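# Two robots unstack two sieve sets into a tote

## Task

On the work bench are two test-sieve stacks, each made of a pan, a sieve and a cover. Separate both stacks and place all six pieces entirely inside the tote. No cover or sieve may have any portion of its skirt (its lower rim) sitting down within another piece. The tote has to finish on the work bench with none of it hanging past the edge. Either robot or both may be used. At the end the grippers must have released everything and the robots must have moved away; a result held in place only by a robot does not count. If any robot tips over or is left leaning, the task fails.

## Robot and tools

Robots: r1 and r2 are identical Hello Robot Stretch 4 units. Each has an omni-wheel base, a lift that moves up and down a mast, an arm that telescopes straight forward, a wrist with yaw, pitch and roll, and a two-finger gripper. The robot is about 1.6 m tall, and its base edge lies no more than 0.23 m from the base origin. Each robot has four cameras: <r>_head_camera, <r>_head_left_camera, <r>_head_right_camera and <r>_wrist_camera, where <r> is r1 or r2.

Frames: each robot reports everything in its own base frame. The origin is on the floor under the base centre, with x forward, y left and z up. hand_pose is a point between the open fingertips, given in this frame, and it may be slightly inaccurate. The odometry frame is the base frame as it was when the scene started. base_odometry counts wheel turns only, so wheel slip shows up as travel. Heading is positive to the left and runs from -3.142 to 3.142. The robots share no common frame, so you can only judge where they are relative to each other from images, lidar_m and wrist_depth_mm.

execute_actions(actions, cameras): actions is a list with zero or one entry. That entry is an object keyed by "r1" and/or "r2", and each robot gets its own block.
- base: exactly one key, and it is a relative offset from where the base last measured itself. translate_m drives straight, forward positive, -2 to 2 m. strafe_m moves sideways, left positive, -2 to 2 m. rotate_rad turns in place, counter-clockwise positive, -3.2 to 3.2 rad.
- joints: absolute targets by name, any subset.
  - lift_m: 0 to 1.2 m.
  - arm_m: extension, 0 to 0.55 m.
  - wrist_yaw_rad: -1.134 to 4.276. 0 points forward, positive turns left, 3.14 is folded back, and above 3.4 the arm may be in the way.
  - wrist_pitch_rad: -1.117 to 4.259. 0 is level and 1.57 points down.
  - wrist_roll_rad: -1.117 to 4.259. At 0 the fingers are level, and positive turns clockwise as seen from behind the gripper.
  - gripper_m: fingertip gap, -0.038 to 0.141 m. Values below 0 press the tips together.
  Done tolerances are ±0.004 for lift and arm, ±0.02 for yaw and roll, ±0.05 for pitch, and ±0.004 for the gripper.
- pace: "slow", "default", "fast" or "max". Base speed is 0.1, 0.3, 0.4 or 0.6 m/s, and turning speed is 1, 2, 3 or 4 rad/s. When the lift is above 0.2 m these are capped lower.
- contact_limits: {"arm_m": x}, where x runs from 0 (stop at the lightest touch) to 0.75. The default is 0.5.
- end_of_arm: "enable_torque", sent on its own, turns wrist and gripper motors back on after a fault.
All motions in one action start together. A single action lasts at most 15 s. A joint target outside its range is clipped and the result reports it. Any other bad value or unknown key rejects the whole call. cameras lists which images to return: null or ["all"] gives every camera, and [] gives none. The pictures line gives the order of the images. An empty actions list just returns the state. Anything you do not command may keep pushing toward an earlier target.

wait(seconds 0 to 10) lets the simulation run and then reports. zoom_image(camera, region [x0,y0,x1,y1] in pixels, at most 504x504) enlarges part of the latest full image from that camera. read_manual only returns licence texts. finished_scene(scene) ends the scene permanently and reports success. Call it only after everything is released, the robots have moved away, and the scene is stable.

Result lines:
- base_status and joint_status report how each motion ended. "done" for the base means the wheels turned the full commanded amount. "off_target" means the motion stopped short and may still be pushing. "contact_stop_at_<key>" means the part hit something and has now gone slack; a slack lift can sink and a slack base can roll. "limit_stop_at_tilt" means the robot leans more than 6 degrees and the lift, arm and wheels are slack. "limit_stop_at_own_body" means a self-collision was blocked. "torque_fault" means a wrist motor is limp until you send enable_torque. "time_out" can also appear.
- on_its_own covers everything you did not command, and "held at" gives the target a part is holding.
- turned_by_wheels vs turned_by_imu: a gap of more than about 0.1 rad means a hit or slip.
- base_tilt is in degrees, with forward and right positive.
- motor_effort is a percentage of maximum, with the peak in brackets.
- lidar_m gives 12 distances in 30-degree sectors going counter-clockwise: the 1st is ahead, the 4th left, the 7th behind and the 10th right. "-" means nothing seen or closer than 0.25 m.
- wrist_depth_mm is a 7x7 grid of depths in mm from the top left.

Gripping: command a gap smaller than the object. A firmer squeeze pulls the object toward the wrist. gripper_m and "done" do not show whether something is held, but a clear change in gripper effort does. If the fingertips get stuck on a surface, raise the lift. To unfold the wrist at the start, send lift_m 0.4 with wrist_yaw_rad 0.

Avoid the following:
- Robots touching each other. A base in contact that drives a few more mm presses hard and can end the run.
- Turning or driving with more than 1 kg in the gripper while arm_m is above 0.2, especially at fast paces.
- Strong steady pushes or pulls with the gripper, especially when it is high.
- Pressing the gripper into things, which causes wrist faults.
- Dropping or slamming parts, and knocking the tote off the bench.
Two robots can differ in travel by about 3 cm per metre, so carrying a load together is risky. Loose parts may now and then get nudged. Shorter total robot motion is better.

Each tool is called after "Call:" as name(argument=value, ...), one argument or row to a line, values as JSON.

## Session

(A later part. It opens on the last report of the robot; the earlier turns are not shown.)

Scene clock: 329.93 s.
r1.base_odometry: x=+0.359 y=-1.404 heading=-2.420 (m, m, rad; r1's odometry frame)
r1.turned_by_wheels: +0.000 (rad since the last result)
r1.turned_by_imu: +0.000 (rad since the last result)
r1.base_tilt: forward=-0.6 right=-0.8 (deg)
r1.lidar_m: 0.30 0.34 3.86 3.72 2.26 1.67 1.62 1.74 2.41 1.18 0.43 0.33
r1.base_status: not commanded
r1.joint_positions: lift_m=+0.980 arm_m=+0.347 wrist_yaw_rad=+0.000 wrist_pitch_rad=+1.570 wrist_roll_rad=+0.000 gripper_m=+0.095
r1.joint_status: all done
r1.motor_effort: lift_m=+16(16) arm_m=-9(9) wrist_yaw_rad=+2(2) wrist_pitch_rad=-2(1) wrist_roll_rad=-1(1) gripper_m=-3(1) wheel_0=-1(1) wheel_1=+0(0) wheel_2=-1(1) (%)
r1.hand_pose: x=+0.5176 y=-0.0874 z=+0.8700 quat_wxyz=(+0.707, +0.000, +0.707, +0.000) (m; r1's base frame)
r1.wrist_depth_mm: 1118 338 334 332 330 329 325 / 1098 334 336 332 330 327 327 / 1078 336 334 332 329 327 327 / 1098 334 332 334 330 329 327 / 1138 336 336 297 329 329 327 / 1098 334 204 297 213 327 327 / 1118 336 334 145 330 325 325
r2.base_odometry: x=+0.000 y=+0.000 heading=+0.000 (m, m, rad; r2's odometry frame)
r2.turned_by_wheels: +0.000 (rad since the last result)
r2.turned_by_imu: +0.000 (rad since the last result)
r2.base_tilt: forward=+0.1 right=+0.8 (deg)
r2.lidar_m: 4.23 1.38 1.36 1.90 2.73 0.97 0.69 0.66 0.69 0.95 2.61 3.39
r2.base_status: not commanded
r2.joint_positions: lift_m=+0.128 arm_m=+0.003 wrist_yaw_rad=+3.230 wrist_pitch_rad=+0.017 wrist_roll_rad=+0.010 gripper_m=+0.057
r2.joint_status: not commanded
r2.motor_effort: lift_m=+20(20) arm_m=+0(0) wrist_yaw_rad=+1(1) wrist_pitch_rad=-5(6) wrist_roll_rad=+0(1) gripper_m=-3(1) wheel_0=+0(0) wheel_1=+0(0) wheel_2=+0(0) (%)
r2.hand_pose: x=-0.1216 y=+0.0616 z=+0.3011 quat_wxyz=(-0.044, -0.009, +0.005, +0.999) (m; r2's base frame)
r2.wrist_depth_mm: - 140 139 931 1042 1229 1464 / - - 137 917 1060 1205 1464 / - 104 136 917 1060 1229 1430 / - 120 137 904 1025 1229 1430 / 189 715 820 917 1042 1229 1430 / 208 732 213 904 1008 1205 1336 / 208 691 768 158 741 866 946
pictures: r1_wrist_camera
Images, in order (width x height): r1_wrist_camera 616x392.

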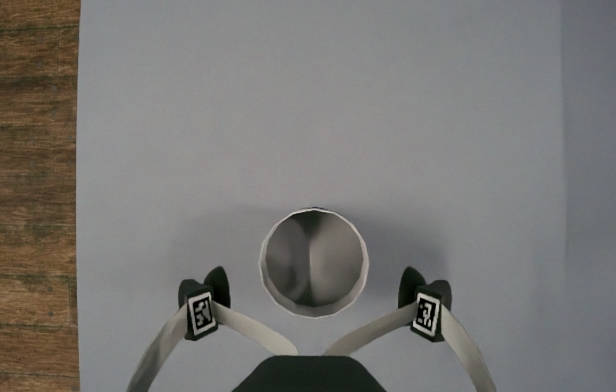

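Call:
execute_actions(
  actions=[
    {"r1":{"joints":{"lift_m":0.938},"pace":"slow"}},
  ],
  cameras=[],
)

Call:
execute_actions(
  actions=[
    {"r1":{"joints":{"gripper_m":0.05},"pace":"slow"}},
  ],
  cameras=[],
)

Call:
execute_actions(
  actions=[
    {"r1":{"joints":{"lift_m":1.1}}},
  ],
  cameras=["r1_wrist_camera"],
)

Call:
execute_actions(
  actions=[
    {"r1":{"base":{"strafe_m":-0.581},"joints":{"arm_m":0.437,"wrist_roll_rad":0.785}}},
  ],
  cameras=["r1_head_left_camera"],
)

Call:
execute_actions(
  actions=[
    {"r1":{"joints":{"lift_m":1.01}}},
  ],
  cameras=["r1_wrist_camera"],
)

Scene clock: 337.70 s.
r1.base_odometry: x=+0.359 y=-1.404 heading=-2.420 (m, m, rad; r1's odometry frame)
r1.turned_by_wheels: +0.000 (rad since the last result)
r1.turned_by_imu: +0.001 (rad since the last result)
r1.base_tilt: forward=-0.6 right=-1.0 (deg)
r1.lidar_m: 0.30 0.34 3.86 3.70 2.25 1.64 1.61 1.72 2.38 1.24 0.45 0.33
r1.base_status: not commanded
r1.joint_positions: lift_m=+0.938 arm_m=+0.347 wrist_yaw_rad=+0.000 wrist_pitch_rad=+1.570 wrist_roll_rad=+0.000 gripper_m=+0.095
r1.joint_status: all done
r1.motor_effort: lift_m=+16(13) arm_m=-9(9) wrist_yaw_rad=+2(2) wrist_pitch_rad=+0(0) wrist_roll_rad=-1(1) gripper_m=-3(2) wheel_0=-1(1) wheel_1=+1(0) wheel_2=-1(1) (%)
r1.hand_pose: x=+0.5176 y=-0.0874 z=+0.8280 quat_wxyz=(+0.707, +0.000, +0.707, +0.000) (m; r1's base frame)
r1.wrist_depth_mm: 691 294 291 291 290 287 286 / 683 293 291 291 287 287 286 / 683 293 291 291 287 286 285 / 683 294 293 291 290 286 285 / 683 293 291 256 287 286 285 / 676 293 204 255 214 287 285 / 683 293 290 145 287 286 283
r2.base_odometry: x=+0.000 y=+0.000 heading=+0.000 (m, m, rad; r2's odometry frame)
r2.turned_by_wheels: +0.000 (rad since the last result)
r2.turned_by_imu: +0.001 (rad since the last result)
r2.base_tilt: forward=+0.0 right=+1.0 (deg)
r2.lidar_m: 4.22 1.38 1.34 1.85 2.71 0.98 0.69 0.66 0.69 0.94 2.58 3.38
r2.base_status: not commanded
r2.joint_positions: lift_m=+0.128 arm_m=+0.003 wrist_yaw_rad=+3.230 wrist_pitch_rad=+0.017 wrist_roll_rad=+0.010 gripper_m=+0.057
r2.joint_status: not commanded
r2.motor_effort: lift_m=+20(20) arm_m=+0(0) wrist_yaw_rad=+2(1) wrist_pitch_rad=-5(4) wrist_roll_rad=+0(1) gripper_m=-3(2) wheel_0=+0(0) wheel_1=+0(0) wheel_2=+0(0) (%)
r2.hand_pose: x=-0.1216 y=+0.0616 z=+0.3011 quat_wxyz=(-0.044, -0.009, +0.005, +0.999) (m; r2's base frame)
r2.wrist_depth_mm: - 140 139 917 1042 1229 1499 / - - 137 917 1078 1229 1464 / - 104 136 904 1060 1255 1464 / - 120 137 917 1060 1229 1397 / 190 715 820 904 1042 1229 1464 / 208 732 213 891 991 1182 1336 / 208 699 778 158 732 854 931
pictures: none
No camera images: the call's "cameras" was empty. Leave "cameras" out to get every camera's image.

Scene clock: 339.73 s.
r1.base_odometry: x=+0.359 y=-1.404 heading=-2.420 (m, m, rad; r1's odometry frame)
r1.turned_by_wheels: +0.000 (rad since the last result)
r1.turned_by_imu: +0.000 (rad since the last result)
r1.base_tilt: forward=-0.5 right=-0.9 (deg)
r1.lidar_m: 0.31 0.34 3.87 3.74 2.26 1.64 1.61 1.73 2.41 1.20 0.47 0.34
r1.base_status: not commanded
r1.joint_positions: lift_m=+0.938 arm_m=+0.347 wrist_yaw_rad=+0.000 wrist_pitch_rad=+1.570 wrist_roll_rad=+0.000 gripper_m=+0.050
r1.joint_status: all done
r1.motor_effort: lift_m=+16(16) arm_m=-8(9) wrist_yaw_rad=+3(4) wrist_pitch_rad=+1(0) wrist_roll_rad=-1(1) gripper_m=-15(16) wheel_0=-1(1) wheel_1=+0(1) wheel_2=-1(1) (%)
r1.hand_pose: x=+0.5176 y=-0.0874 z=+0.8280 quat_wxyz=(+0.707, +0.000, +0.707, +0.000) (m; r1's base frame)
r1.wrist_depth_mm: 691 294 293 290 289 286 285 / 683 294 293 290 289 287 286 / 683 294 290 291 289 286 286 / 683 294 290 289 287 286 286 / 683 294 290 255 287 285 283 / 683 293 196 252 204 286 283 / 683 293 291 287 289 285 283
r2.base_odometry: x=+0.000 y=+0.000 heading=+0.000 (m, m, rad; r2's odometry frame)
r2.turned_by_wheels: +0.000 (rad since the last result)
r2.turned_by_imu: +0.001 (rad since the last result)
r2.base_tilt: forward=+0.1 right=+0.8 (deg)
r2.lidar_m: 4.23 1.39 1.35 1.86 2.72 1.01 0.69 0.65 0.70 0.96 2.59 3.37
r2.base_status: not commanded
r2.joint_positions: lift_m=+0.128 arm_m=+0.003 wrist_yaw_rad=+3.230 wrist_pitch_rad=+0.017 wrist_roll_rad=+0.010 gripper_m=+0.057
r2.joint_status: not commanded
r2.motor_effort: lift_m=+20(19) arm_m=+0(0) wrist_yaw_rad=+2(2) wrist_pitch_rad=-5(6) wrist_roll_rad=+0(1) gripper_m=-3(2) wheel_0=+0(0) wheel_1=+0(0) wheel_2=+0(0) (%)
r2.hand_pose: x=-0.1216 y=+0.0616 z=+0.3011 quat_wxyz=(-0.044, -0.009, +0.005, +0.999) (m; r2's base frame)
r2.wrist_depth_mm: - 140 139 931 1042 1229 1499 / - - 137 931 1042 1205 1499 / - 104 136 931 1060 1229 1430 / - 120 137 931 1042 1205 1464 / 189 715 820 904 1060 1205 1464 / 208 732 212 891 1008 1182 1366 / 209 691 778 158 750 866 946
pictures: none
No camera images: the call's "cameras" was empty. Leave "cameras" out to get every camera's image.

Scene clock: 341.50 s.
r1.base_odometry: x=+0.359 y=-1.404 heading=-2.420 (m, m, rad; r1's odometry frame)
r1.turned_by_wheels: +0.000 (rad since the last result)
r1.turned_by_imu: +0.000 (rad since the last result)
r1.base_tilt: forward=-0.6 right=-0.9 (deg)
r1.lidar_m: 0.31 0.32 3.85 3.73 2.25 1.64 1.61 1.73 2.43 1.21 0.47 0.34
r1.base_status: not commanded
r1.joint_positions: lift_m=+1.100 arm_m=+0.347 wrist_yaw_rad=+0.000 wrist_pitch_rad=+1.570 wrist_roll_rad=+0.000 gripper_m=+0.050
r1.joint_status: all done
r1.motor_effort: lift_m=+22(21) arm_m=-9(9) wrist_yaw_rad=+1(2) wrist_pitch_rad=-1(0) wrist_roll_rad=-1(1) gripper_m=-18(16) wheel_0=-1(1) wheel_1=+1(1) wheel_2=-1(1) (%)
r1.hand_pose: x=+0.5176 y=-0.0874 z=+0.9894 quat_wxyz=(+0.707, +0.000, +0.707, +0.000) (m; r1's base frame)
r1.wrist_depth_mm: 1255 1229 455 455 449 445 445 / 1205 1205 455 452 449 445 442 / 1229 1229 455 452 449 442 445 / 1255 1229 452 455 445 445 442 / 1229 1229 455 255 445 445 442 / 1229 1229 196 253 204 442 442 / 1205 1205 452 452 445 442 442
r2.base_odometry: x=+0.000 y=+0.000 heading=+0.000 (m, m, rad; r2's odometry frame)
r2.turned_by_wheels: +0.000 (rad since the last result)
r2.turned_by_imu: +0.001 (rad since the last result)
r2.base_tilt: forward=+0.2 right=+0.8 (deg)
r2.lidar_m: 4.22 1.36 1.36 1.90 2.73 0.98 0.71 0.65 0.70 0.95 2.57 3.37
r2.base_status: not commanded
r2.joint_positions: lift_m=+0.128 arm_m=+0.003 wrist_yaw_rad=+3.230 wrist_pitch_rad=+0.017 wrist_roll_rad=+0.010 gripper_m=+0.057
r2.joint_status: not commanded
r2.motor_effort: lift_m=+20(19) arm_m=+0(0) wrist_yaw_rad=+1(0) wrist_pitch_rad=-5(4) wrist_roll_rad=-1(0) gripper_m=-2(4) wheel_0=+0(0) wheel_1=+0(0) wheel_2=+0(0) (%)
r2.hand_pose: x=-0.1216 y=+0.0616 z=+0.3011 quat_wxyz=(-0.044, -0.009, +0.005, +0.999) (m; r2's base frame)
r2.wrist_depth_mm: - 140 139 917 1025 1229 1464 / - - 137 917 1042 1205 1464 / - 104 137 931 1060 1229 1430 / - 120 137 917 1042 1205 1464 / 189 723 809 917 1060 1160 1430 / 209 732 213 878 976 1182 1336 / 208 691 778 158 750 866 946
pictures: r1_wrist_camera
Images, in order (width x height): r1_wrist_camera 616x392.

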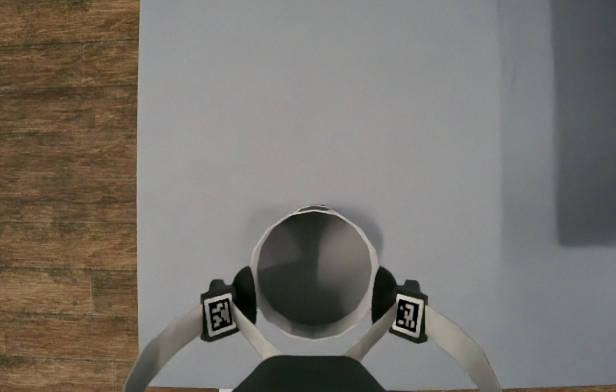

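Scene clock: 344.77 s.
r1.base_odometry: x=-0.025 y=-0.967 heading=-2.420 (m, m, rad; r1's odometry frame)
r1.turned_by_wheels: +0.000 (rad since the last result)
r1.turned_by_imu: -0.001 (rad since the last result)
r1.base_tilt: forward=-0.6 right=-0.9 (deg)
r1.lidar_m: 0.29 0.29 0.44 4.31 2.27 1.70 1.64 1.75 2.42 4.39 0.44 0.32
r1.base_status: done
r1.joint_positions: lift_m=+1.100 arm_m=+0.435 wrist_yaw_rad=+0.000 wrist_pitch_rad=+1.570 wrist_roll_rad=+0.785 gripper_m=+0.050
r1.joint_status: all done
r1.motor_effort: lift_m=+22(22) arm_m=+9(8) wrist_yaw_rad=+1(2) wrist_pitch_rad=-1(1) wrist_roll_rad=+1(7) gripper_m=-16(15) wheel_0=+0(8) wheel_1=+0(7) wheel_2=+0(1) (%)
r1.hand_pose: x=+0.6066 y=-0.0874 z=+0.9895 quat_wxyz=(+0.654, +0.270, +0.653, -0.270) (m; r1's base frame)
r1.wrist_depth_mm: 459 387 455 455 452 449 445 / 392 430 427 445 452 449 445 / 399 452 449 449 449 449 449 / 407 433 452 449 449 445 442 / 389 452 430 254 362 445 442 / 452 387 196 252 204 449 442 / 455 455 402 373 445 445 1182
r2.base_odometry: x=+0.000 y=+0.000 heading=+0.000 (m, m, rad; r2's odometry frame)
r2.turned_by_wheels: +0.000 (rad since the last result)
r2.turned_by_imu: +0.001 (rad since the last result)
r2.base_tilt: forward=+0.2 right=+0.8 (deg)
r2.lidar_m: 4.22 1.35 1.35 1.89 2.73 0.98 0.70 0.66 0.69 0.94 2.58 3.38
r2.base_status: not commanded
r2.joint_positions: lift_m=+0.128 arm_m=+0.003 wrist_yaw_rad=+3.230 wrist_pitch_rad=+0.017 wrist_roll_rad=+0.010 gripper_m=+0.057
r2.joint_status: not commanded
r2.motor_effort: lift_m=+20(20) arm_m=+0(0) wrist_yaw_rad=+0(3) wrist_pitch_rad=-7(5) wrist_roll_rad=-1(1) gripper_m=-2(4) wheel_0=+0(0) wheel_1=+1(0) wheel_2=+0(0) (%)
r2.hand_pose: x=-0.1216 y=+0.0616 z=+0.3011 quat_wxyz=(-0.044, -0.009, +0.005, +0.999) (m; r2's base frame)
r2.wrist_depth_mm: - 140 139 917 1060 1255 1430 / - - 137 917 1078 1255 1464 / - 104 137 917 1025 1229 1464 / - 120 137 931 1042 1255 1499 / 189 715 809 917 1042 1205 1430 / 209 750 213 891 991 1182 1366 / 209 683 768 158 741 866 931
pictures: r1_head_left_camera
Images, in order (width x height): r1_head_left_camera 420x672.

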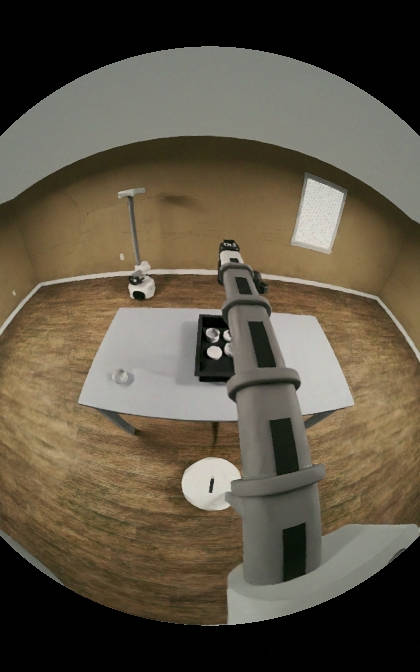

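Scene clock: 346.13 s.
r1.base_odometry: x=-0.025 y=-0.967 heading=-2.420 (m, m, rad; r1's odometry frame)
r1.turned_by_wheels: +0.000 (rad since the last result)
r1.turned_by_imu: +0.000 (rad since the last result)
r1.base_tilt: forward=-0.6 right=-1.0 (deg)
r1.lidar_m: 0.30 0.32 0.48 4.28 2.24 1.70 1.63 1.72 2.45 4.36 0.43 0.30
r1.base_status: not commanded
r1.joint_positions: lift_m=+1.010 arm_m=+0.435 wrist_yaw_rad=+0.000 wrist_pitch_rad=+1.570 wrist_roll_rad=+0.785 gripper_m=+0.050
r1.joint_status: all done
r1.motor_effort: lift_m=+17(22) arm_m=+8(9) wrist_yaw_rad=+2(0) wrist_pitch_rad=+0(0) wrist_roll_rad=+2(2) gripper_m=-15(16) wheel_0=+0(0) wheel_1=+0(0) wheel_2=+0(0) (%)
r1.hand_pose: x=+0.6066 y=-0.0874 z=+0.8999 quat_wxyz=(+0.654, +0.270, +0.653, -0.270) (m; r1's base frame)
r1.wrist_depth_mm: 301 362 276 364 362 362 357 / 342 340 362 362 362 362 357 / 362 362 357 303 357 359 355 / 345 364 359 355 304 357 357 / 336 362 345 255 272 357 357 / 286 343 196 252 204 357 355 / 325 289 359 359 271 355 355
r2.base_odometry: x=+0.000 y=+0.000 heading=+0.000 (m, m, rad; r2's odometry frame)
r2.turned_by_wheels: +0.000 (rad since the last result)
r2.turned_by_imu: +0.000 (rad since the last result)
r2.base_tilt: forward=+0.1 right=+0.9 (deg)
r2.lidar_m: 4.21 1.37 1.34 1.87 2.73 0.98 0.70 0.66 0.69 0.95 2.60 3.37
r2.base_status: not commanded
r2.joint_positions: lift_m=+0.128 arm_m=+0.003 wrist_yaw_rad=+3.230 wrist_pitch_rad=+0.017 wrist_roll_rad=+0.010 gripper_m=+0.057
r2.joint_status: not commanded
r2.motor_effort: lift_m=+20(20) arm_m=+0(0) wrist_yaw_rad=+1(2) wrist_pitch_rad=-6(5) wrist_roll_rad=-1(1) gripper_m=-3(2) wheel_0=+0(0) wheel_1=+0(1) wheel_2=+0(0) (%)
r2.hand_pose: x=-0.1216 y=+0.0616 z=+0.3011 quat_wxyz=(-0.044, -0.009, +0.005, +0.999) (m; r2's base frame)
r2.wrist_depth_mm: - 140 139 917 1060 1229 1464 / - - 137 931 1060 1229 1430 / - 104 136 917 1060 1229 1430 / - 120 137 917 1042 1229 1430 / 189 715 809 904 1060 1229 1499 / 209 723 213 891 991 1160 1336 / 208 691 759 158 741 854 931
pictures: r1_wrist_camera
Images, in order (width x height): r1_wrist_camera 616x392.

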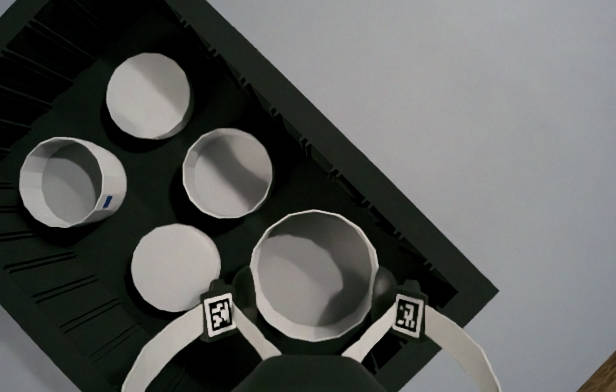

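Call:
execute_actions(
  actions=[
    {"r1":{"base":{"strafe_m":0.01},"joints":{"arm_m":0.42,"lift_m":0.98}}},
  ],
  cameras=[],
)

Call:
execute_actions(
  actions=[
    {"r1":{"joints":{"lift_m":0.925},"pace":"slow"}},
  ],
  cameras=["r1_wrist_camera"],
)

Scene clock: 353.60 s.
r1.base_odometry: x=-0.018 y=-0.975 heading=-2.420 (m, m, rad; r1's odometry frame)
r1.turned_by_wheels: +0.000 (rad since the last result)
r1.turned_by_imu: +0.001 (rad since the last result)
r1.base_tilt: forward=-0.6 right=-0.7 (deg)
r1.lidar_m: 0.29 0.33 0.48 4.30 2.25 1.71 1.64 1.72 2.42 4.39 0.45 0.32
r1.base_status: done
r1.joint_positions: lift_m=+0.980 arm_m=+0.422 wrist_yaw_rad=+0.000 wrist_pitch_rad=+1.570 wrist_roll_rad=+0.785 gripper_m=+0.050
r1.joint_status: all done
r1.motor_effort: lift_m=+17(15) arm_m=-9(8) wrist_yaw_rad=+2(1) wrist_pitch_rad=+1(1) wrist_roll_rad=+1(1) gripper_m=-16(16) wheel_0=+0(6) wheel_1=+0(6) wheel_2=+0(1) (%)
r1.hand_pose: x=+0.5926 y=-0.0874 z=+0.8699 quat_wxyz=(+0.654, +0.270, +0.653, -0.270) (m; r1's base frame)
r1.wrist_depth_mm: 317 310 260 332 330 329 330 / 334 309 330 243 332 330 327 / 314 330 330 329 330 330 329 / 315 334 330 329 255 329 327 / 324 307 329 254 310 258 325 / 272 329 196 253 204 247 327 / 245 276 329 325 241 329 327
r2.base_odometry: x=+0.000 y=+0.000 heading=+0.000 (m, m, rad; r2's odometry frame)
r2.turned_by_wheels: +0.000 (rad since the last result)
r2.turned_by_imu: +0.001 (rad since the last result)
r2.base_tilt: forward=+0.1 right=+0.6 (deg)
r2.lidar_m: 4.23 1.36 1.37 1.86 2.74 0.98 0.71 0.65 0.69 0.95 2.59 3.39
r2.base_status: not commanded
r2.joint_positions: lift_m=+0.128 arm_m=+0.003 wrist_yaw_rad=+3.230 wrist_pitch_rad=+0.017 wrist_roll_rad=+0.010 gripper_m=+0.057
r2.joint_status: not commanded
r2.motor_effort: lift_m=+20(20) arm_m=+0(0) wrist_yaw_rad=+1(2) wrist_pitch_rad=-3(5) wrist_roll_rad=-1(1) gripper_m=-2(2) wheel_0=+0(1) wheel_1=+0(0) wheel_2=+0(0) (%)
r2.hand_pose: x=-0.1216 y=+0.0616 z=+0.3011 quat_wxyz=(-0.044, -0.009, +0.005, +0.999) (m; r2's base frame)
r2.wrist_depth_mm: - 140 139 931 1042 1229 1537 / - - 137 917 1078 1229 1430 / - 104 137 904 1060 1229 1499 / - 120 137 917 1060 1229 1464 / 189 715 820 931 1060 1229 1430 / 208 732 213 891 991 1182 1336 / 208 699 768 158 741 866 931
pictures: none
No camera images: the call's "cameras" was empty. Leave "cameras" out to get every camera's image.

Scene clock: 354.93 s.
r1.base_odometry: x=-0.018 y=-0.975 heading=-2.420 (m, m, rad; r1's odometry frame)
r1.turned_by_wheels: +0.000 (rad since the last result)
r1.turned_by_imu: +0.000 (rad since the last result)
r1.base_tilt: forward=-0.6 right=-0.8 (deg)
r1.lidar_m: 0.27 0.30 0.45 4.30 2.28 1.71 1.61 1.72 2.43 4.40 0.43 0.33
r1.base_status: not commanded
r1.joint_positions: lift_m=+0.925 arm_m=+0.422 wrist_yaw_rad=+0.000 wrist_pitch_rad=+1.570 wrist_roll_rad=+0.785 gripper_m=+0.050
r1.joint_status: all done
r1.motor_effort: lift_m=+16(21) arm_m=-9(9) wrist_yaw_rad=+3(1) wrist_pitch_rad=-1(1) wrist_roll_rad=+1(2) gripper_m=-16(17) wheel_0=+0(0) wheel_1=+0(0) wheel_2=-1(1) (%)
r1.hand_pose: x=+0.5926 y=-0.0874 z=+0.8149 quat_wxyz=(+0.654, +0.270, +0.653, -0.270) (m; r1's base frame)
r1.wrist_depth_mm: 256 255 236 277 277 276 274 / 279 260 274 189 276 276 274 / 263 277 272 273 188 274 274 / 277 277 276 273 223 273 273 / 277 254 273 255 272 187 273 / 268 253 196 253 204 193 185 / 238 274 274 272 211 186 272
r2.base_odometry: x=+0.000 y=+0.000 heading=+0.000 (m, m, rad; r2's odometry frame)
r2.turned_by_wheels: +0.000 (rad since the last result)
r2.turned_by_imu: +0.000 (rad since the last result)
r2.base_tilt: forward=+0.1 right=+0.8 (deg)
r2.lidar_m: 4.22 1.37 1.36 1.86 2.75 0.98 0.71 0.65 0.70 0.95 2.61 3.38
r2.base_status: not commanded
r2.joint_positions: lift_m=+0.128 arm_m=+0.003 wrist_yaw_rad=+3.230 wrist_pitch_rad=+0.017 wrist_roll_rad=+0.010 gripper_m=+0.057
r2.joint_status: not commanded
r2.motor_effort: lift_m=+19(19) arm_m=+0(0) wrist_yaw_rad=+1(1) wrist_pitch_rad=-4(4) wrist_roll_rad=+0(1) gripper_m=-4(1) wheel_0=+0(0) wheel_1=+0(0) wheel_2=+0(0) (%)
r2.hand_pose: x=-0.1216 y=+0.0616 z=+0.3011 quat_wxyz=(-0.044, -0.009, +0.005, +0.999) (m; r2's base frame)
r2.wrist_depth_mm: - 140 139 917 1060 1255 1499 / - - 137 917 1078 1229 1430 / - 104 136 917 1060 1229 1499 / - 120 137 931 1042 1229 1464 / 189 707 820 917 1042 1229 1430 / 208 741 213 878 991 1182 1366 / 208 691 788 158 750 866 917
pictures: r1_wrist_camera
Images, in order (width x height): r1_wrist_camera 616x392.

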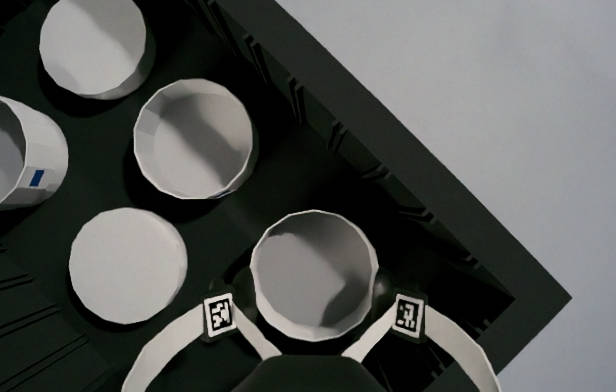

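Call:
execute_actions(
  actions=[
    {"r1":{"joints":{"lift_m":0.917},"pace":"slow"}},
  ],
  cameras=[],
)

Call:
execute_actions(
  actions=[
    {"r1":{"joints":{"gripper_m":0.088},"pace":"slow"}},
  ],
  cameras=["r1_wrist_camera"],
)

Call:
execute_actions(
  actions=[
    {"r1":{"joints":{"lift_m":1.08}}},
  ],
  cameras=["r1_wrist_camera"],
)

Call:
execute_actions(
  actions=[
    {"r1":{"base":{"strafe_m":0.571},"joints":{"arm_m":0.345,"wrist_roll_rad":0,"gripper_m":0.095}}},
  ],
  cameras=[],
)

Call:
execute_actions(
  actions=[
    {"r1":{"joints":{"lift_m":0.96}}},
  ],
  cameras=["r1_wrist_camera"],
)

Scene clock: 360.43 s.
r1.base_odometry: x=-0.018 y=-0.975 heading=-2.420 (m, m, rad; r1's odometry frame)
r1.turned_by_wheels: +0.000 (rad since the last result)
r1.turned_by_imu: +0.001 (rad since the last result)
r1.base_tilt: forward=-0.5 right=-1.0 (deg)
r1.lidar_m: 0.31 0.31 0.45 4.31 2.25 1.71 1.63 1.70 2.45 4.40 0.44 0.29
r1.base_status: not commanded
r1.joint_positions: lift_m=+0.918 arm_m=+0.421 wrist_yaw_rad=-0.001 wrist_pitch_rad=+1.572 wrist_roll_rad=+0.785 gripper_m=+0.050
r1.joint_status: all done
r1.motor_effort: lift_m=+11(17) arm_m=-8(8) wrist_yaw_rad=+3(3) wrist_pitch_rad=-4(5) wrist_roll_rad=+1(2) gripper_m=-11(15) wheel_0=+0(0) wheel_1=+0(1) wheel_2=+0(0) (%)
r1.hand_pose: x=+0.5919 y=-0.0874 z=+0.8074 quat_wxyz=(+0.653, +0.270, +0.654, -0.271) (m; r1's base frame)
r1.wrist_depth_mm: 252 251 236 185 272 272 270 / 273 262 271 183 272 271 270 / 264 270 270 268 183 271 270 / 272 272 268 267 224 268 268 / 273 248 270 250 266 182 268 / 263 248 206 251 204 194 181 / 238 268 268 224 215 181 267
r2.base_odometry: x=+0.000 y=+0.000 heading=+0.000 (m, m, rad; r2's odometry frame)
r2.turned_by_wheels: +0.000 (rad since the last result)
r2.turned_by_imu: +0.001 (rad since the last result)
r2.base_tilt: forward=+0.2 right=+0.8 (deg)
r2.lidar_m: 4.21 1.37 1.37 1.87 2.72 0.97 0.68 0.66 0.69 0.95 2.56 3.40
r2.base_status: not commanded
r2.joint_positions: lift_m=+0.128 arm_m=+0.003 wrist_yaw_rad=+3.230 wrist_pitch_rad=+0.017 wrist_roll_rad=+0.010 gripper_m=+0.057
r2.joint_status: not commanded
r2.motor_effort: lift_m=+19(20) arm_m=+0(0) wrist_yaw_rad=+1(2) wrist_pitch_rad=-6(6) wrist_roll_rad=-1(1) gripper_m=-3(3) wheel_0=+0(0) wheel_1=+0(0) wheel_2=+0(0) (%)
r2.hand_pose: x=-0.1216 y=+0.0616 z=+0.3011 quat_wxyz=(-0.044, -0.009, +0.005, +0.999) (m; r2's base frame)
r2.wrist_depth_mm: - 140 140 917 1042 1255 1499 / - - 137 931 1060 1229 1430 / - 104 136 931 1060 1229 1499 / - 120 137 931 1042 1205 1430 / 189 715 831 931 1042 1182 1464 / 209 741 213 904 1008 1182 1397 / 208 683 778 158 741 866 946
pictures: none
No camera images: the call's "cameras" was empty. Leave "cameras" out to get every camera's image.

Scene clock: 362.20 s.
r1.base_odometry: x=-0.018 y=-0.975 heading=-2.420 (m, m, rad; r1's odometry frame)
r1.turned_by_wheels: +0.000 (rad since the last result)
r1.turned_by_imu: +0.000 (rad since the last result)
r1.base_tilt: forward=-0.7 right=-0.9 (deg)
r1.lidar_m: 0.29 0.33 0.45 4.30 2.23 1.71 1.60 1.71 2.41 4.38 0.45 0.29
r1.base_status: not commanded
r1.joint_positions: lift_m=+0.917 arm_m=+0.421 wrist_yaw_rad=+0.000 wrist_pitch_rad=+1.570 wrist_roll_rad=+0.785 gripper_m=+0.088
r1.joint_status: all done
r1.motor_effort: lift_m=+16(16) arm_m=-8(8) wrist_yaw_rad=+3(4) wrist_pitch_rad=+0(7) wrist_roll_rad=+1(1) gripper_m=-4(13) wheel_0=+0(0) wheel_1=+1(0) wheel_2=-1(1) (%)
r1.hand_pose: x=+0.5925 y=-0.0874 z=+0.8070 quat_wxyz=(+0.654, +0.270, +0.653, -0.270) (m; r1's base frame)
r1.wrist_depth_mm: 248 248 236 181 267 268 266 / 270 264 267 182 268 266 266 / 264 267 267 267 180 267 266 / 270 267 266 266 224 266 265 / 268 245 267 248 265 179 265 / 263 246 204 248 204 193 178 / 237 266 266 145 218 179 264
r2.base_odometry: x=+0.000 y=+0.000 heading=+0.000 (m, m, rad; r2's odometry frame)
r2.turned_by_wheels: +0.000 (rad since the last result)
r2.turned_by_imu: +0.001 (rad since the last result)
r2.base_tilt: forward=+0.1 right=+0.7 (deg)
r2.lidar_m: 4.23 1.40 1.36 1.86 2.70 0.98 0.69 0.67 0.68 0.96 2.59 3.38
r2.base_status: not commanded
r2.joint_positions: lift_m=+0.128 arm_m=+0.003 wrist_yaw_rad=+3.230 wrist_pitch_rad=+0.017 wrist_roll_rad=+0.010 gripper_m=+0.057
r2.joint_status: not commanded
r2.motor_effort: lift_m=+20(19) arm_m=+0(0) wrist_yaw_rad=+1(1) wrist_pitch_rad=-7(4) wrist_roll_rad=-1(0) gripper_m=-2(3) wheel_0=+0(0) wheel_1=+1(1) wheel_2=+0(0) (%)
r2.hand_pose: x=-0.1216 y=+0.0616 z=+0.3011 quat_wxyz=(-0.044, -0.009, +0.005, +0.999) (m; r2's base frame)
r2.wrist_depth_mm: - 140 139 931 1060 1229 1537 / - - 137 931 1060 1205 1464 / - 104 136 931 1060 1255 1430 / - 120 136 917 1060 1205 1430 / 189 723 820 917 1060 1229 1464 / 208 732 213 891 991 1182 1336 / 209 691 778 158 750 866 931
pictures: r1_wrist_camera
Images, in order (width x height): r1_wrist_camera 616x392.

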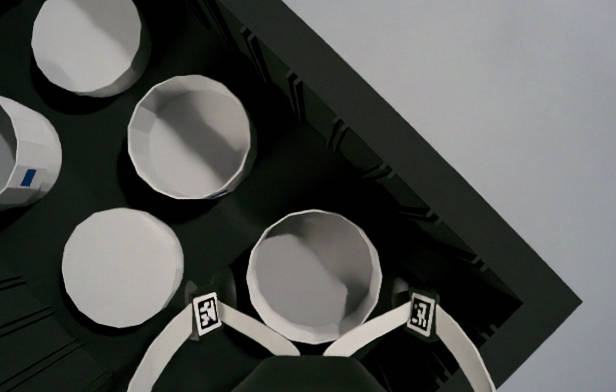

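Scene clock: 363.97 s.
r1.base_odometry: x=-0.018 y=-0.975 heading=-2.420 (m, m, rad; r1's odometry frame)
r1.turned_by_wheels: +0.000 (rad since the last result)
r1.turned_by_imu: +0.000 (rad since the last result)
r1.base_tilt: forward=-0.5 right=-0.8 (deg)
r1.lidar_m: 0.30 0.30 0.45 4.29 2.25 1.70 1.63 1.73 2.43 4.40 0.42 0.32
r1.base_status: not commanded
r1.joint_positions: lift_m=+1.080 arm_m=+0.421 wrist_yaw_rad=+0.000 wrist_pitch_rad=+1.570 wrist_roll_rad=+0.785 gripper_m=+0.088
r1.joint_status: all done
r1.motor_effort: lift_m=+22(20) arm_m=-8(8) wrist_yaw_rad=+4(1) wrist_pitch_rad=+0(1) wrist_roll_rad=+1(2) gripper_m=-3(3) wheel_0=+0(0) wheel_1=+0(0) wheel_2=-1(0) (%)
r1.hand_pose: x=+0.5925 y=-0.0874 z=+0.9695 quat_wxyz=(+0.654, +0.270, +0.653, -0.270) (m; r1's base frame)
r1.wrist_depth_mm: 439 402 436 433 430 430 427 / 368 427 407 433 427 430 427 / 413 427 427 430 433 430 427 / 387 433 427 430 430 430 427 / 359 421 410 407 387 430 424 / 436 359 205 427 204 427 427 / 433 433 389 145 427 424 1182
r2.base_odometry: x=+0.000 y=+0.000 heading=+0.000 (m, m, rad; r2's odometry frame)
r2.turned_by_wheels: +0.000 (rad since the last result)
r2.turned_by_imu: +0.001 (rad since the last result)
r2.base_tilt: forward=+0.4 right=+0.9 (deg)
r2.lidar_m: 4.22 1.37 1.33 1.89 2.73 0.98 0.70 0.66 0.69 0.95 2.59 3.37
r2.base_status: not commanded
r2.joint_positions: lift_m=+0.128 arm_m=+0.003 wrist_yaw_rad=+3.230 wrist_pitch_rad=+0.017 wrist_roll_rad=+0.010 gripper_m=+0.057
r2.joint_status: not commanded
r2.motor_effort: lift_m=+19(19) arm_m=+0(0) wrist_yaw_rad=+1(2) wrist_pitch_rad=-6(6) wrist_roll_rad=-1(1) gripper_m=-2(3) wheel_0=+0(0) wheel_1=+1(0) wheel_2=+0(0) (%)
r2.hand_pose: x=-0.1216 y=+0.0616 z=+0.3011 quat_wxyz=(-0.044, -0.009, +0.005, +0.999) (m; r2's base frame)
r2.wrist_depth_mm: - 140 139 917 1042 1255 1499 / - - 137 917 1042 1229 1430 / - 104 136 917 1042 1229 1464 / - 120 137 946 1060 1205 1464 / 190 715 809 904 1042 1229 1430 / 208 723 213 904 1008 1160 1366 / 209 691 778 158 741 854 931
pictures: r1_wrist_camera
Images, in order (width x height): r1_wrist_camera 616x392.

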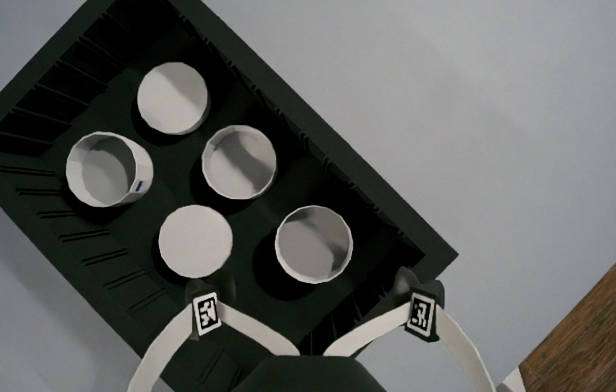

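Scene clock: 367.20 s.
r1.base_odometry: x=+0.359 y=-1.404 heading=-2.420 (m, m, rad; r1's odometry frame)
r1.turned_by_wheels: +0.000 (rad since the last result)
r1.turned_by_imu: +0.003 (rad since the last result)
r1.base_tilt: forward=-0.6 right=-0.9 (deg)
r1.lidar_m: 0.31 0.35 3.86 3.74 2.26 1.66 1.61 1.72 2.41 1.19 0.44 0.31
r1.base_status: done
r1.joint_positions: lift_m=+1.080 arm_m=+0.347 wrist_yaw_rad=+0.000 wrist_pitch_rad=+1.570 wrist_roll_rad=+0.000 gripper_m=+0.095
r1.joint_status: all done
r1.motor_effort: lift_m=+21(22) arm_m=-9(9) wrist_yaw_rad=+2(2) wrist_pitch_rad=-1(0) wrist_roll_rad=-2(6) gripper_m=-3(4) wheel_0=-1(7) wheel_1=+0(8) wheel_2=-1(2) (%)
r1.hand_pose: x=+0.5176 y=-0.0874 z=+0.9695 quat_wxyz=(+0.707, +0.000, +0.707, +0.000) (m; r1's base frame)
r1.wrist_depth_mm: 1205 439 433 430 430 430 427 / 1205 436 436 430 427 427 424 / 1205 436 433 430 427 424 427 / 1205 436 433 433 424 427 424 / 1229 439 433 430 430 424 424 / 1205 436 204 433 214 427 424 / 1182 436 433 145 427 427 421
r2.base_odometry: x=+0.000 y=+0.000 heading=+0.000 (m, m, rad; r2's odometry frame)
r2.turned_by_wheels: +0.000 (rad since the last result)
r2.turned_by_imu: +0.001 (rad since the last result)
r2.base_tilt: forward=+0.3 right=+0.8 (deg)
r2.lidar_m: 4.22 1.37 1.34 1.85 2.71 0.99 0.70 0.64 0.68 0.96 2.60 3.38
r2.base_status: not commanded
r2.joint_positions: lift_m=+0.128 arm_m=+0.003 wrist_yaw_rad=+3.230 wrist_pitch_rad=+0.017 wrist_roll_rad=+0.010 gripper_m=+0.057
r2.joint_status: not commanded
r2.motor_effort: lift_m=+19(20) arm_m=+0(0) wrist_yaw_rad=+1(2) wrist_pitch_rad=-7(5) wrist_roll_rad=-1(1) gripper_m=-1(6) wheel_0=+0(0) wheel_1=+0(0) wheel_2=+0(0) (%)
r2.hand_pose: x=-0.1216 y=+0.0616 z=+0.3011 quat_wxyz=(-0.044, -0.009, +0.005, +0.999) (m; r2's base frame)
r2.wrist_depth_mm: - 140 139 917 1060 1229 1464 / - - 137 904 1042 1229 1464 / - 104 136 891 1060 1229 1464 / - 120 136 917 1042 1255 1499 / 189 699 820 917 1060 1205 1430 / 208 732 213 878 1008 1160 1308 / 208 691 759 158 741 866 931
pictures: none
No camera images: the call's "cameras" was empty. Leave "cameras" out to get every camera's image.

Scene clock: 368.73 s.
r1.base_odometry: x=+0.359 y=-1.404 heading=-2.420 (m, m, rad; r1's odometry frame)
r1.turned_by_wheels: +0.000 (rad since the last result)
r1.turned_by_imu: +0.000 (rad since the last result)
r1.base_tilt: forward=-0.5 right=-0.8 (deg)
r1.lidar_m: 0.30 0.35 3.87 3.73 2.29 1.64 1.62 1.71 2.42 1.19 0.46 0.34
r1.base_status: not commanded
r1.joint_positions: lift_m=+0.960 arm_m=+0.347 wrist_yaw_rad=+0.000 wrist_pitch_rad=+1.570 wrist_roll_rad=+0.000 gripper_m=+0.095
r1.joint_status: all done
r1.motor_effort: lift_m=+16(17) arm_m=-9(9) wrist_yaw_rad=+2(2) wrist_pitch_rad=-1(0) wrist_roll_rad=-1(2) gripper_m=-4(3) wheel_0=-1(1) wheel_1=+1(1) wheel_2=-1(1) (%)
r1.hand_pose: x=+0.5176 y=-0.0874 z=+0.8500 quat_wxyz=(+0.707, +0.000, +0.707, +0.000) (m; r1's base frame)
r1.wrist_depth_mm: 1098 317 315 312 310 309 306 / 1078 317 315 314 310 307 306 / 1078 314 314 312 310 307 306 / 1078 315 314 310 309 309 306 / 1098 315 314 309 309 307 307 / 1078 315 204 309 213 306 306 / 1078 315 314 145 307 306 306
r2.base_odometry: x=+0.000 y=+0.000 heading=+0.000 (m, m, rad; r2's odometry frame)
r2.turned_by_wheels: +0.000 (rad since the last result)
r2.turned_by_imu: +0.000 (rad since the last result)
r2.base_tilt: forward=+0.1 right=+0.9 (deg)
r2.lidar_m: 4.22 1.38 1.36 1.89 2.73 0.99 0.69 0.65 0.68 0.94 2.61 3.38
r2.base_status: not commanded
r2.joint_positions: lift_m=+0.128 arm_m=+0.003 wrist_yaw_rad=+3.230 wrist_pitch_rad=+0.017 wrist_roll_rad=+0.010 gripper_m=+0.057
r2.joint_status: not commanded
r2.motor_effort: lift_m=+20(20) arm_m=+0(0) wrist_yaw_rad=+0(1) wrist_pitch_rad=-6(4) wrist_roll_rad=-1(1) gripper_m=-3(3) wheel_0=+0(0) wheel_1=+1(1) wheel_2=+0(0) (%)
r2.hand_pose: x=-0.1216 y=+0.0616 z=+0.3011 quat_wxyz=(-0.044, -0.009, +0.005, +0.999) (m; r2's base frame)
r2.wrist_depth_mm: - 140 139 931 1060 1281 1464 / - - 137 931 1060 1205 1464 / - 104 136 931 1060 1229 1499 / - 120 137 917 1060 1255 1430 / 189 715 809 917 1060 1205 1430 / 210 732 213 904 991 1182 1336 / 208 691 778 157 741 866 931
pictures: r1_wrist_camera
Images, in order (width x height): r1_wrist_camera 616x392.

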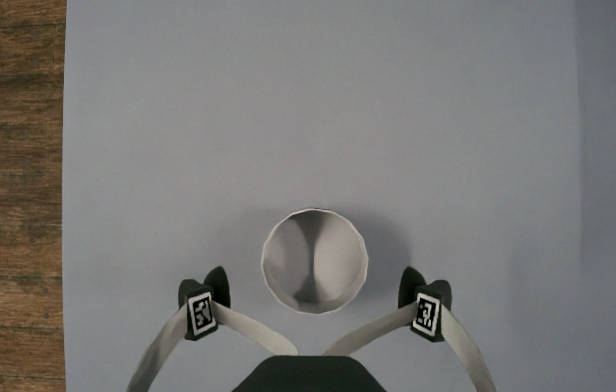

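Call:
execute_actions(
  actions=[
    {"r1":{"joints":{"lift_m":0.912,"arm_m":0.351},"pace":"slow"}},
  ],
  cameras=[],
)

Call:
execute_actions(
  actions=[
    {"r1":{"joints":{"gripper_m":0.05},"pace":"slow"}},
  ],
  cameras=[],
)

Call:
execute_actions(
  actions=[
    {"r1":{"joints":{"lift_m":1.08}}},
  ],
  cameras=[],
)

Call:
execute_actions(
  actions=[
    {"r1":{"base":{"strafe_m":-0.472},"joints":{"arm_m":0.408,"wrist_roll_rad":0.785}}},
  ],
  cameras=[],
)

Call:
execute_actions(
  actions=[
    {"r1":{"joints":{"lift_m":1.0}}},
  ],
  cameras=["r1_wrist_camera"],
)

Scene clock: 375.93 s.
r1.base_odometry: x=+0.359 y=-1.404 heading=-2.420 (m, m, rad; r1's odometry frame)
r1.turned_by_wheels: +0.000 (rad since the last result)
r1.turned_by_imu: +0.001 (rad since the last result)
r1.base_tilt: forward=-0.5 right=-0.9 (deg)
r1.lidar_m: 0.32 0.34 3.87 3.72 2.30 1.67 1.61 1.73 2.41 1.24 0.47 0.33
r1.base_status: not commanded
r1.joint_positions: lift_m=+0.912 arm_m=+0.349 wrist_yaw_rad=+0.000 wrist_pitch_rad=+1.570 wrist_roll_rad=+0.000 gripper_m=+0.095
r1.joint_status: all done
r1.motor_effort: lift_m=+16(11) arm_m=+9(11) wrist_yaw_rad=+2(1) wrist_pitch_rad=+0(1) wrist_roll_rad=-1(1) gripper_m=-2(3) wheel_0=-1(1) wheel_1=+1(0) wheel_2=-1(1) (%)
r1.hand_pose: x=+0.5205 y=-0.0874 z=+0.8020 quat_wxyz=(+0.707, +0.000, +0.707, +0.000) (m; r1's base frame)
r1.wrist_depth_mm: 270 268 266 264 264 262 260 / 270 267 266 265 263 262 259 / 270 268 265 264 262 260 259 / 270 266 265 264 262 260 259 / 267 267 265 260 262 260 258 / 267 266 204 262 214 259 258 / 268 266 265 146 260 259 259
r2.base_odometry: x=+0.000 y=+0.000 heading=+0.000 (m, m, rad; r2's odometry frame)
r2.turned_by_wheels: +0.000 (rad since the last result)
r2.turned_by_imu: +0.001 (rad since the last result)
r2.base_tilt: forward=+0.4 right=+0.7 (deg)
r2.lidar_m: 4.21 1.36 1.35 1.90 2.71 0.98 0.69 0.66 0.68 0.95 2.62 3.38
r2.base_status: not commanded
r2.joint_positions: lift_m=+0.128 arm_m=+0.003 wrist_yaw_rad=+3.230 wrist_pitch_rad=+0.017 wrist_roll_rad=+0.010 gripper_m=+0.057
r2.joint_status: not commanded
r2.motor_effort: lift_m=+20(19) arm_m=+0(0) wrist_yaw_rad=+1(1) wrist_pitch_rad=-6(4) wrist_roll_rad=+0(1) gripper_m=-2(3) wheel_0=+0(0) wheel_1=+0(1) wheel_2=+0(0) (%)
r2.hand_pose: x=-0.1216 y=+0.0616 z=+0.3011 quat_wxyz=(-0.044, -0.009, +0.005, +0.999) (m; r2's base frame)
r2.wrist_depth_mm: - 140 139 931 1078 1281 1464 / - - 137 931 1078 1229 1499 / - 104 136 917 1060 1205 1430 / - 120 137 931 1025 1229 1499 / 189 715 820 917 1042 1205 1397 / 209 732 213 878 1008 1205 1366 / 208 683 768 158 741 854 931
pictures: none
No camera images: the call's "cameras" was empty. Leave "cameras" out to get every camera's image.

Scene clock: 377.97 s.
r1.base_odometry: x=+0.359 y=-1.404 heading=-2.420 (m, m, rad; r1's odometry frame)
r1.turned_by_wheels: +0.000 (rad since the last result)
r1.turned_by_imu: +0.000 (rad since the last result)
r1.base_tilt: forward=-0.6 right=-0.7 (deg)
r1.lidar_m: 0.31 0.33 3.83 3.74 2.23 1.65 1.61 1.70 2.43 1.23 0.47 0.34
r1.base_status: not commanded
r1.joint_positions: lift_m=+0.912 arm_m=+0.349 wrist_yaw_rad=+0.000 wrist_pitch_rad=+1.570 wrist_roll_rad=+0.000 gripper_m=+0.050
r1.joint_status: all done
r1.motor_effort: lift_m=+16(16) arm_m=+9(9) wrist_yaw_rad=+3(2) wrist_pitch_rad=+0(1) wrist_roll_rad=-1(1) gripper_m=-13(10) wheel_0=-1(1) wheel_1=+1(0) wheel_2=-1(1) (%)
r1.hand_pose: x=+0.5205 y=-0.0874 z=+0.8020 quat_wxyz=(+0.707, +0.000, +0.707, +0.000) (m; r1's base frame)
r1.wrist_depth_mm: 270 267 267 265 263 260 260 / 270 268 266 264 264 260 259 / 270 267 266 265 262 260 259 / 270 267 265 264 263 260 258 / 268 266 266 260 262 260 259 / 266 266 196 259 203 259 259 / 268 266 265 229 262 259 257
r2.base_odometry: x=+0.000 y=+0.000 heading=+0.000 (m, m, rad; r2's odometry frame)
r2.turned_by_wheels: +0.000 (rad since the last result)
r2.turned_by_imu: +0.001 (rad since the last result)
r2.base_tilt: forward=+0.1 right=+1.0 (deg)
r2.lidar_m: 4.24 1.36 1.35 1.88 2.72 0.99 0.70 0.66 0.69 0.96 2.60 3.38
r2.base_status: not commanded
r2.joint_positions: lift_m=+0.128 arm_m=+0.003 wrist_yaw_rad=+3.230 wrist_pitch_rad=+0.017 wrist_roll_rad=+0.010 gripper_m=+0.057
r2.joint_status: not commanded
r2.motor_effort: lift_m=+20(20) arm_m=+0(0) wrist_yaw_rad=+1(1) wrist_pitch_rad=-6(6) wrist_roll_rad=+0(1) gripper_m=-3(1) wheel_0=+0(0) wheel_1=+1(0) wheel_2=+0(0) (%)
r2.hand_pose: x=-0.1216 y=+0.0616 z=+0.3011 quat_wxyz=(-0.044, -0.009, +0.005, +0.999) (m; r2's base frame)
r2.wrist_depth_mm: - 140 139 904 1042 1255 1464 / - - 137 931 1060 1229 1464 / - 104 136 931 1060 1229 1499 / - 120 137 917 1042 1205 1464 / 189 715 831 931 1060 1182 1464 / 209 732 213 891 991 1182 1397 / 208 691 768 158 741 866 946
pictures: none
No camera images: the call's "cameras" was empty. Leave "cameras" out to get every camera's image.

Scene clock: 379.73 s.
r1.base_odometry: x=+0.359 y=-1.404 heading=-2.420 (m, m, rad; r1's odometry frame)
r1.turned_by_wheels: +0.000 (rad since the last result)
r1.turned_by_imu: +0.000 (rad since the last result)
r1.base_tilt: forward=-0.4 right=-0.9 (deg)
r1.lidar_m: 0.31 0.29 3.84 3.73 2.25 1.63 1.61 1.71 2.40 1.24 0.45 0.31
r1.base_status: not commanded
r1.joint_positions: lift_m=+1.080 arm_m=+0.349 wrist_yaw_rad=+0.000 wrist_pitch_rad=+1.570 wrist_roll_rad=+0.000 gripper_m=+0.050
r1.joint_status: all done
r1.motor_effort: lift_m=+22(24) arm_m=+8(8) wrist_yaw_rad=+1(0) wrist_pitch_rad=-2(0) wrist_roll_rad=-2(2) gripper_m=-15(14) wheel_0=-1(1) wheel_1=+1(1) wheel_2=-1(1) (%)
r1.hand_pose: x=+0.5205 y=-0.0874 z=+0.9695 quat_wxyz=(+0.707, +0.000, +0.707, +0.000) (m; r1's base frame)
r1.wrist_depth_mm: 1205 439 436 433 430 427 427 / 1205 439 433 433 427 430 427 / 1205 436 433 433 430 424 424 / 1205 436 433 430 427 427 427 / 1229 433 430 260 427 424 421 / 1229 439 196 259 203 424 421 / 1205 439 430 229 427 427 421
r2.base_odometry: x=+0.000 y=+0.000 heading=+0.000 (m, m, rad; r2's odometry frame)
r2.turned_by_wheels: +0.000 (rad since the last result)
r2.turned_by_imu: +0.001 (rad since the last result)
r2.base_tilt: forward=+0.1 right=+0.7 (deg)
r2.lidar_m: 4.22 1.36 1.36 1.86 2.71 0.99 0.68 0.65 0.68 0.95 2.59 3.38
r2.base_status: not commanded
r2.joint_positions: lift_m=+0.128 arm_m=+0.003 wrist_yaw_rad=+3.230 wrist_pitch_rad=+0.017 wrist_roll_rad=+0.010 gripper_m=+0.057
r2.joint_status: not commanded
r2.motor_effort: lift_m=+20(20) arm_m=+0(0) wrist_yaw_rad=+2(1) wrist_pitch_rad=-8(6) wrist_roll_rad=-1(1) gripper_m=+0(4) wheel_0=+0(0) wheel_1=+0(0) wheel_2=+0(0) (%)
r2.hand_pose: x=-0.1216 y=+0.0616 z=+0.3011 quat_wxyz=(-0.044, -0.009, +0.005, +0.999) (m; r2's base frame)
r2.wrist_depth_mm: - 140 139 931 1060 1229 1464 / - - 137 931 1060 1229 1464 / - 104 136 931 1060 1229 1430 / - 120 137 904 1025 1229 1464 / 189 715 820 917 1060 1205 1430 / 209 732 213 891 1008 1182 1366 / 208 691 778 158 741 878 931
pictures: none
No camera images: the call's "cameras" was empty. Leave "cameras" out to get every camera's image.

Scene clock: 382.63 s.
r1.base_odometry: x=+0.047 y=-1.049 heading=-2.420 (m, m, rad; r1's odometry frame)
r1.turned_by_wheels: +0.000 (rad since the last result)
r1.turned_by_imu: -0.001 (rad since the last result)
r1.base_tilt: forward=-0.6 right=-0.8 (deg)
r1.lidar_m: 0.30 0.30 0.48 4.22 2.27 1.69 1.61 1.73 2.46 4.49 0.44 0.32
r1.base_status: done
r1.joint_positions: lift_m=+1.080 arm_m=+0.406 wrist_yaw_rad=+0.000 wrist_pitch_rad=+1.570 wrist_roll_rad=+0.785 gripper_m=+0.050
r1.joint_status: all done
r1.motor_effort: lift_m=+22(22) arm_m=+9(5) wrist_yaw_rad=+1(0) wrist_pitch_rad=+0(1) wrist_roll_rad=+1(6) gripper_m=-15(12) wheel_0=+1(8) wheel_1=+1(7) wheel_2=+0(0) (%)
r1.hand_pose: x=+0.5776 y=-0.0874 z=+0.9695 quat_wxyz=(+0.654, +0.270, +0.653, -0.270) (m; r1's base frame)
r1.wrist_depth_mm: 355 427 410 413 430 430 430 / 362 415 430 430 377 427 427 / 436 402 430 427 410 370 424 / 436 384 430 427 424 397 427 / 436 436 355 260 342 427 424 / 433 433 197 258 203 424 1182 / 433 433 430 229 424 427 1182
r2.base_odometry: x=+0.000 y=+0.000 heading=+0.000 (m, m, rad; r2's odometry frame)
r2.turned_by_wheels: +0.000 (rad since the last result)
r2.turned_by_imu: +0.001 (rad since the last result)
r2.base_tilt: forward=+0.2 right=+0.9 (deg)
r2.lidar_m: 4.22 1.37 1.37 1.86 2.70 0.97 0.68 0.66 0.69 0.96 2.59 3.39
r2.base_status: not commanded
r2.joint_positions: lift_m=+0.128 arm_m=+0.003 wrist_yaw_rad=+3.230 wrist_pitch_rad=+0.017 wrist_roll_rad=+0.010 gripper_m=+0.057
r2.joint_status: not commanded
r2.motor_effort: lift_m=+19(20) arm_m=+0(0) wrist_yaw_rad=+2(1) wrist_pitch_rad=-6(5) wrist_roll_rad=+0(1) gripper_m=-2(2) wheel_0=-1(0) wheel_1=+0(1) wheel_2=+0(0) (%)
r2.hand_pose: x=-0.1216 y=+0.0616 z=+0.3011 quat_wxyz=(-0.044, -0.009, +0.005, +0.999) (m; r2's base frame)
r2.wrist_depth_mm: - 140 139 931 1060 1255 1576 / - - 137 931 1078 1255 1464 / - 104 137 931 1060 1182 1499 / - 120 137 917 1060 1229 1464 / 189 707 820 917 1042 1205 1430 / 209 741 213 891 991 1205 1366 / 208 691 788 157 741 866 946
pictures: none
No camera images: the call's "cameras" was empty. Leave "cameras" out to get every camera's image.

Scene clock: 383.97 s.
r1.base_odometry: x=+0.047 y=-1.049 heading=-2.420 (m, m, rad; r1's odometry frame)
r1.turned_by_wheels: +0.000 (rad since the last result)
r1.turned_by_imu: +0.000 (rad since the last result)
r1.base_tilt: forward=-0.6 right=-1.0 (deg)
r1.lidar_m: 0.28 0.33 0.47 4.21 2.26 1.69 1.64 1.75 2.41 4.45 0.46 0.31
r1.base_status: not commanded
r1.joint_positions: lift_m=+1.000 arm_m=+0.406 wrist_yaw_rad=+0.000 wrist_pitch_rad=+1.570 wrist_roll_rad=+0.785 gripper_m=+0.050
r1.joint_status: all done
r1.motor_effort: lift_m=+17(18) arm_m=+9(8) wrist_yaw_rad=+2(0) wrist_pitch_rad=+0(1) wrist_roll_rad=+1(1) gripper_m=-15(15) wheel_0=+0(0) wheel_1=+1(1) wheel_2=+0(0) (%)
r1.hand_pose: x=+0.5776 y=-0.0874 z=+0.8899 quat_wxyz=(+0.654, +0.270, +0.653, -0.270) (m; r1's base frame)
r1.wrist_depth_mm: 334 336 347 349 282 351 351 / 322 336 351 347 347 263 351 / 268 351 329 347 330 309 260 / 353 294 351 349 345 285 345 / 353 268 330 263 304 271 349 / 355 355 196 260 204 347 345 / 353 353 351 229 349 347 345
r2.base_odometry: x=+0.000 y=+0.000 heading=+0.000 (m, m, rad; r2's odometry frame)
r2.turned_by_wheels: +0.000 (rad since the last result)
r2.turned_by_imu: +0.000 (rad since the last result)
r2.base_tilt: forward=+0.2 right=+0.9 (deg)
r2.lidar_m: 4.22 1.41 1.37 1.85 2.73 0.99 0.70 0.66 0.70 0.97 2.59 3.37
r2.base_status: not commanded
r2.joint_positions: lift_m=+0.128 arm_m=+0.003 wrist_yaw_rad=+3.230 wrist_pitch_rad=+0.017 wrist_roll_rad=+0.010 gripper_m=+0.057
r2.joint_status: not commanded
r2.motor_effort: lift_m=+19(20) arm_m=+0(0) wrist_yaw_rad=+1(1) wrist_pitch_rad=-5(6) wrist_roll_rad=+0(1) gripper_m=-3(0) wheel_0=+0(0) wheel_1=+0(1) wheel_2=+0(0) (%)
r2.hand_pose: x=-0.1216 y=+0.0616 z=+0.3011 quat_wxyz=(-0.044, -0.009, +0.005, +0.999) (m; r2's base frame)
r2.wrist_depth_mm: - 140 139 931 1060 1229 1499 / - - 137 931 1060 1255 1430 / - 104 137 931 1042 1229 1464 / - 120 137 946 1025 1205 1430 / 189 707 820 904 1025 1205 1464 / 208 732 213 891 991 1205 1366 / 208 691 778 158 750 854 931
pictures: r1_wrist_camera
Images, in order (width x height): r1_wrist_camera 616x392.

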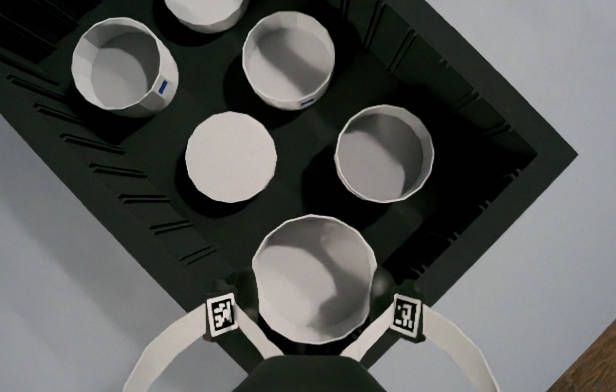

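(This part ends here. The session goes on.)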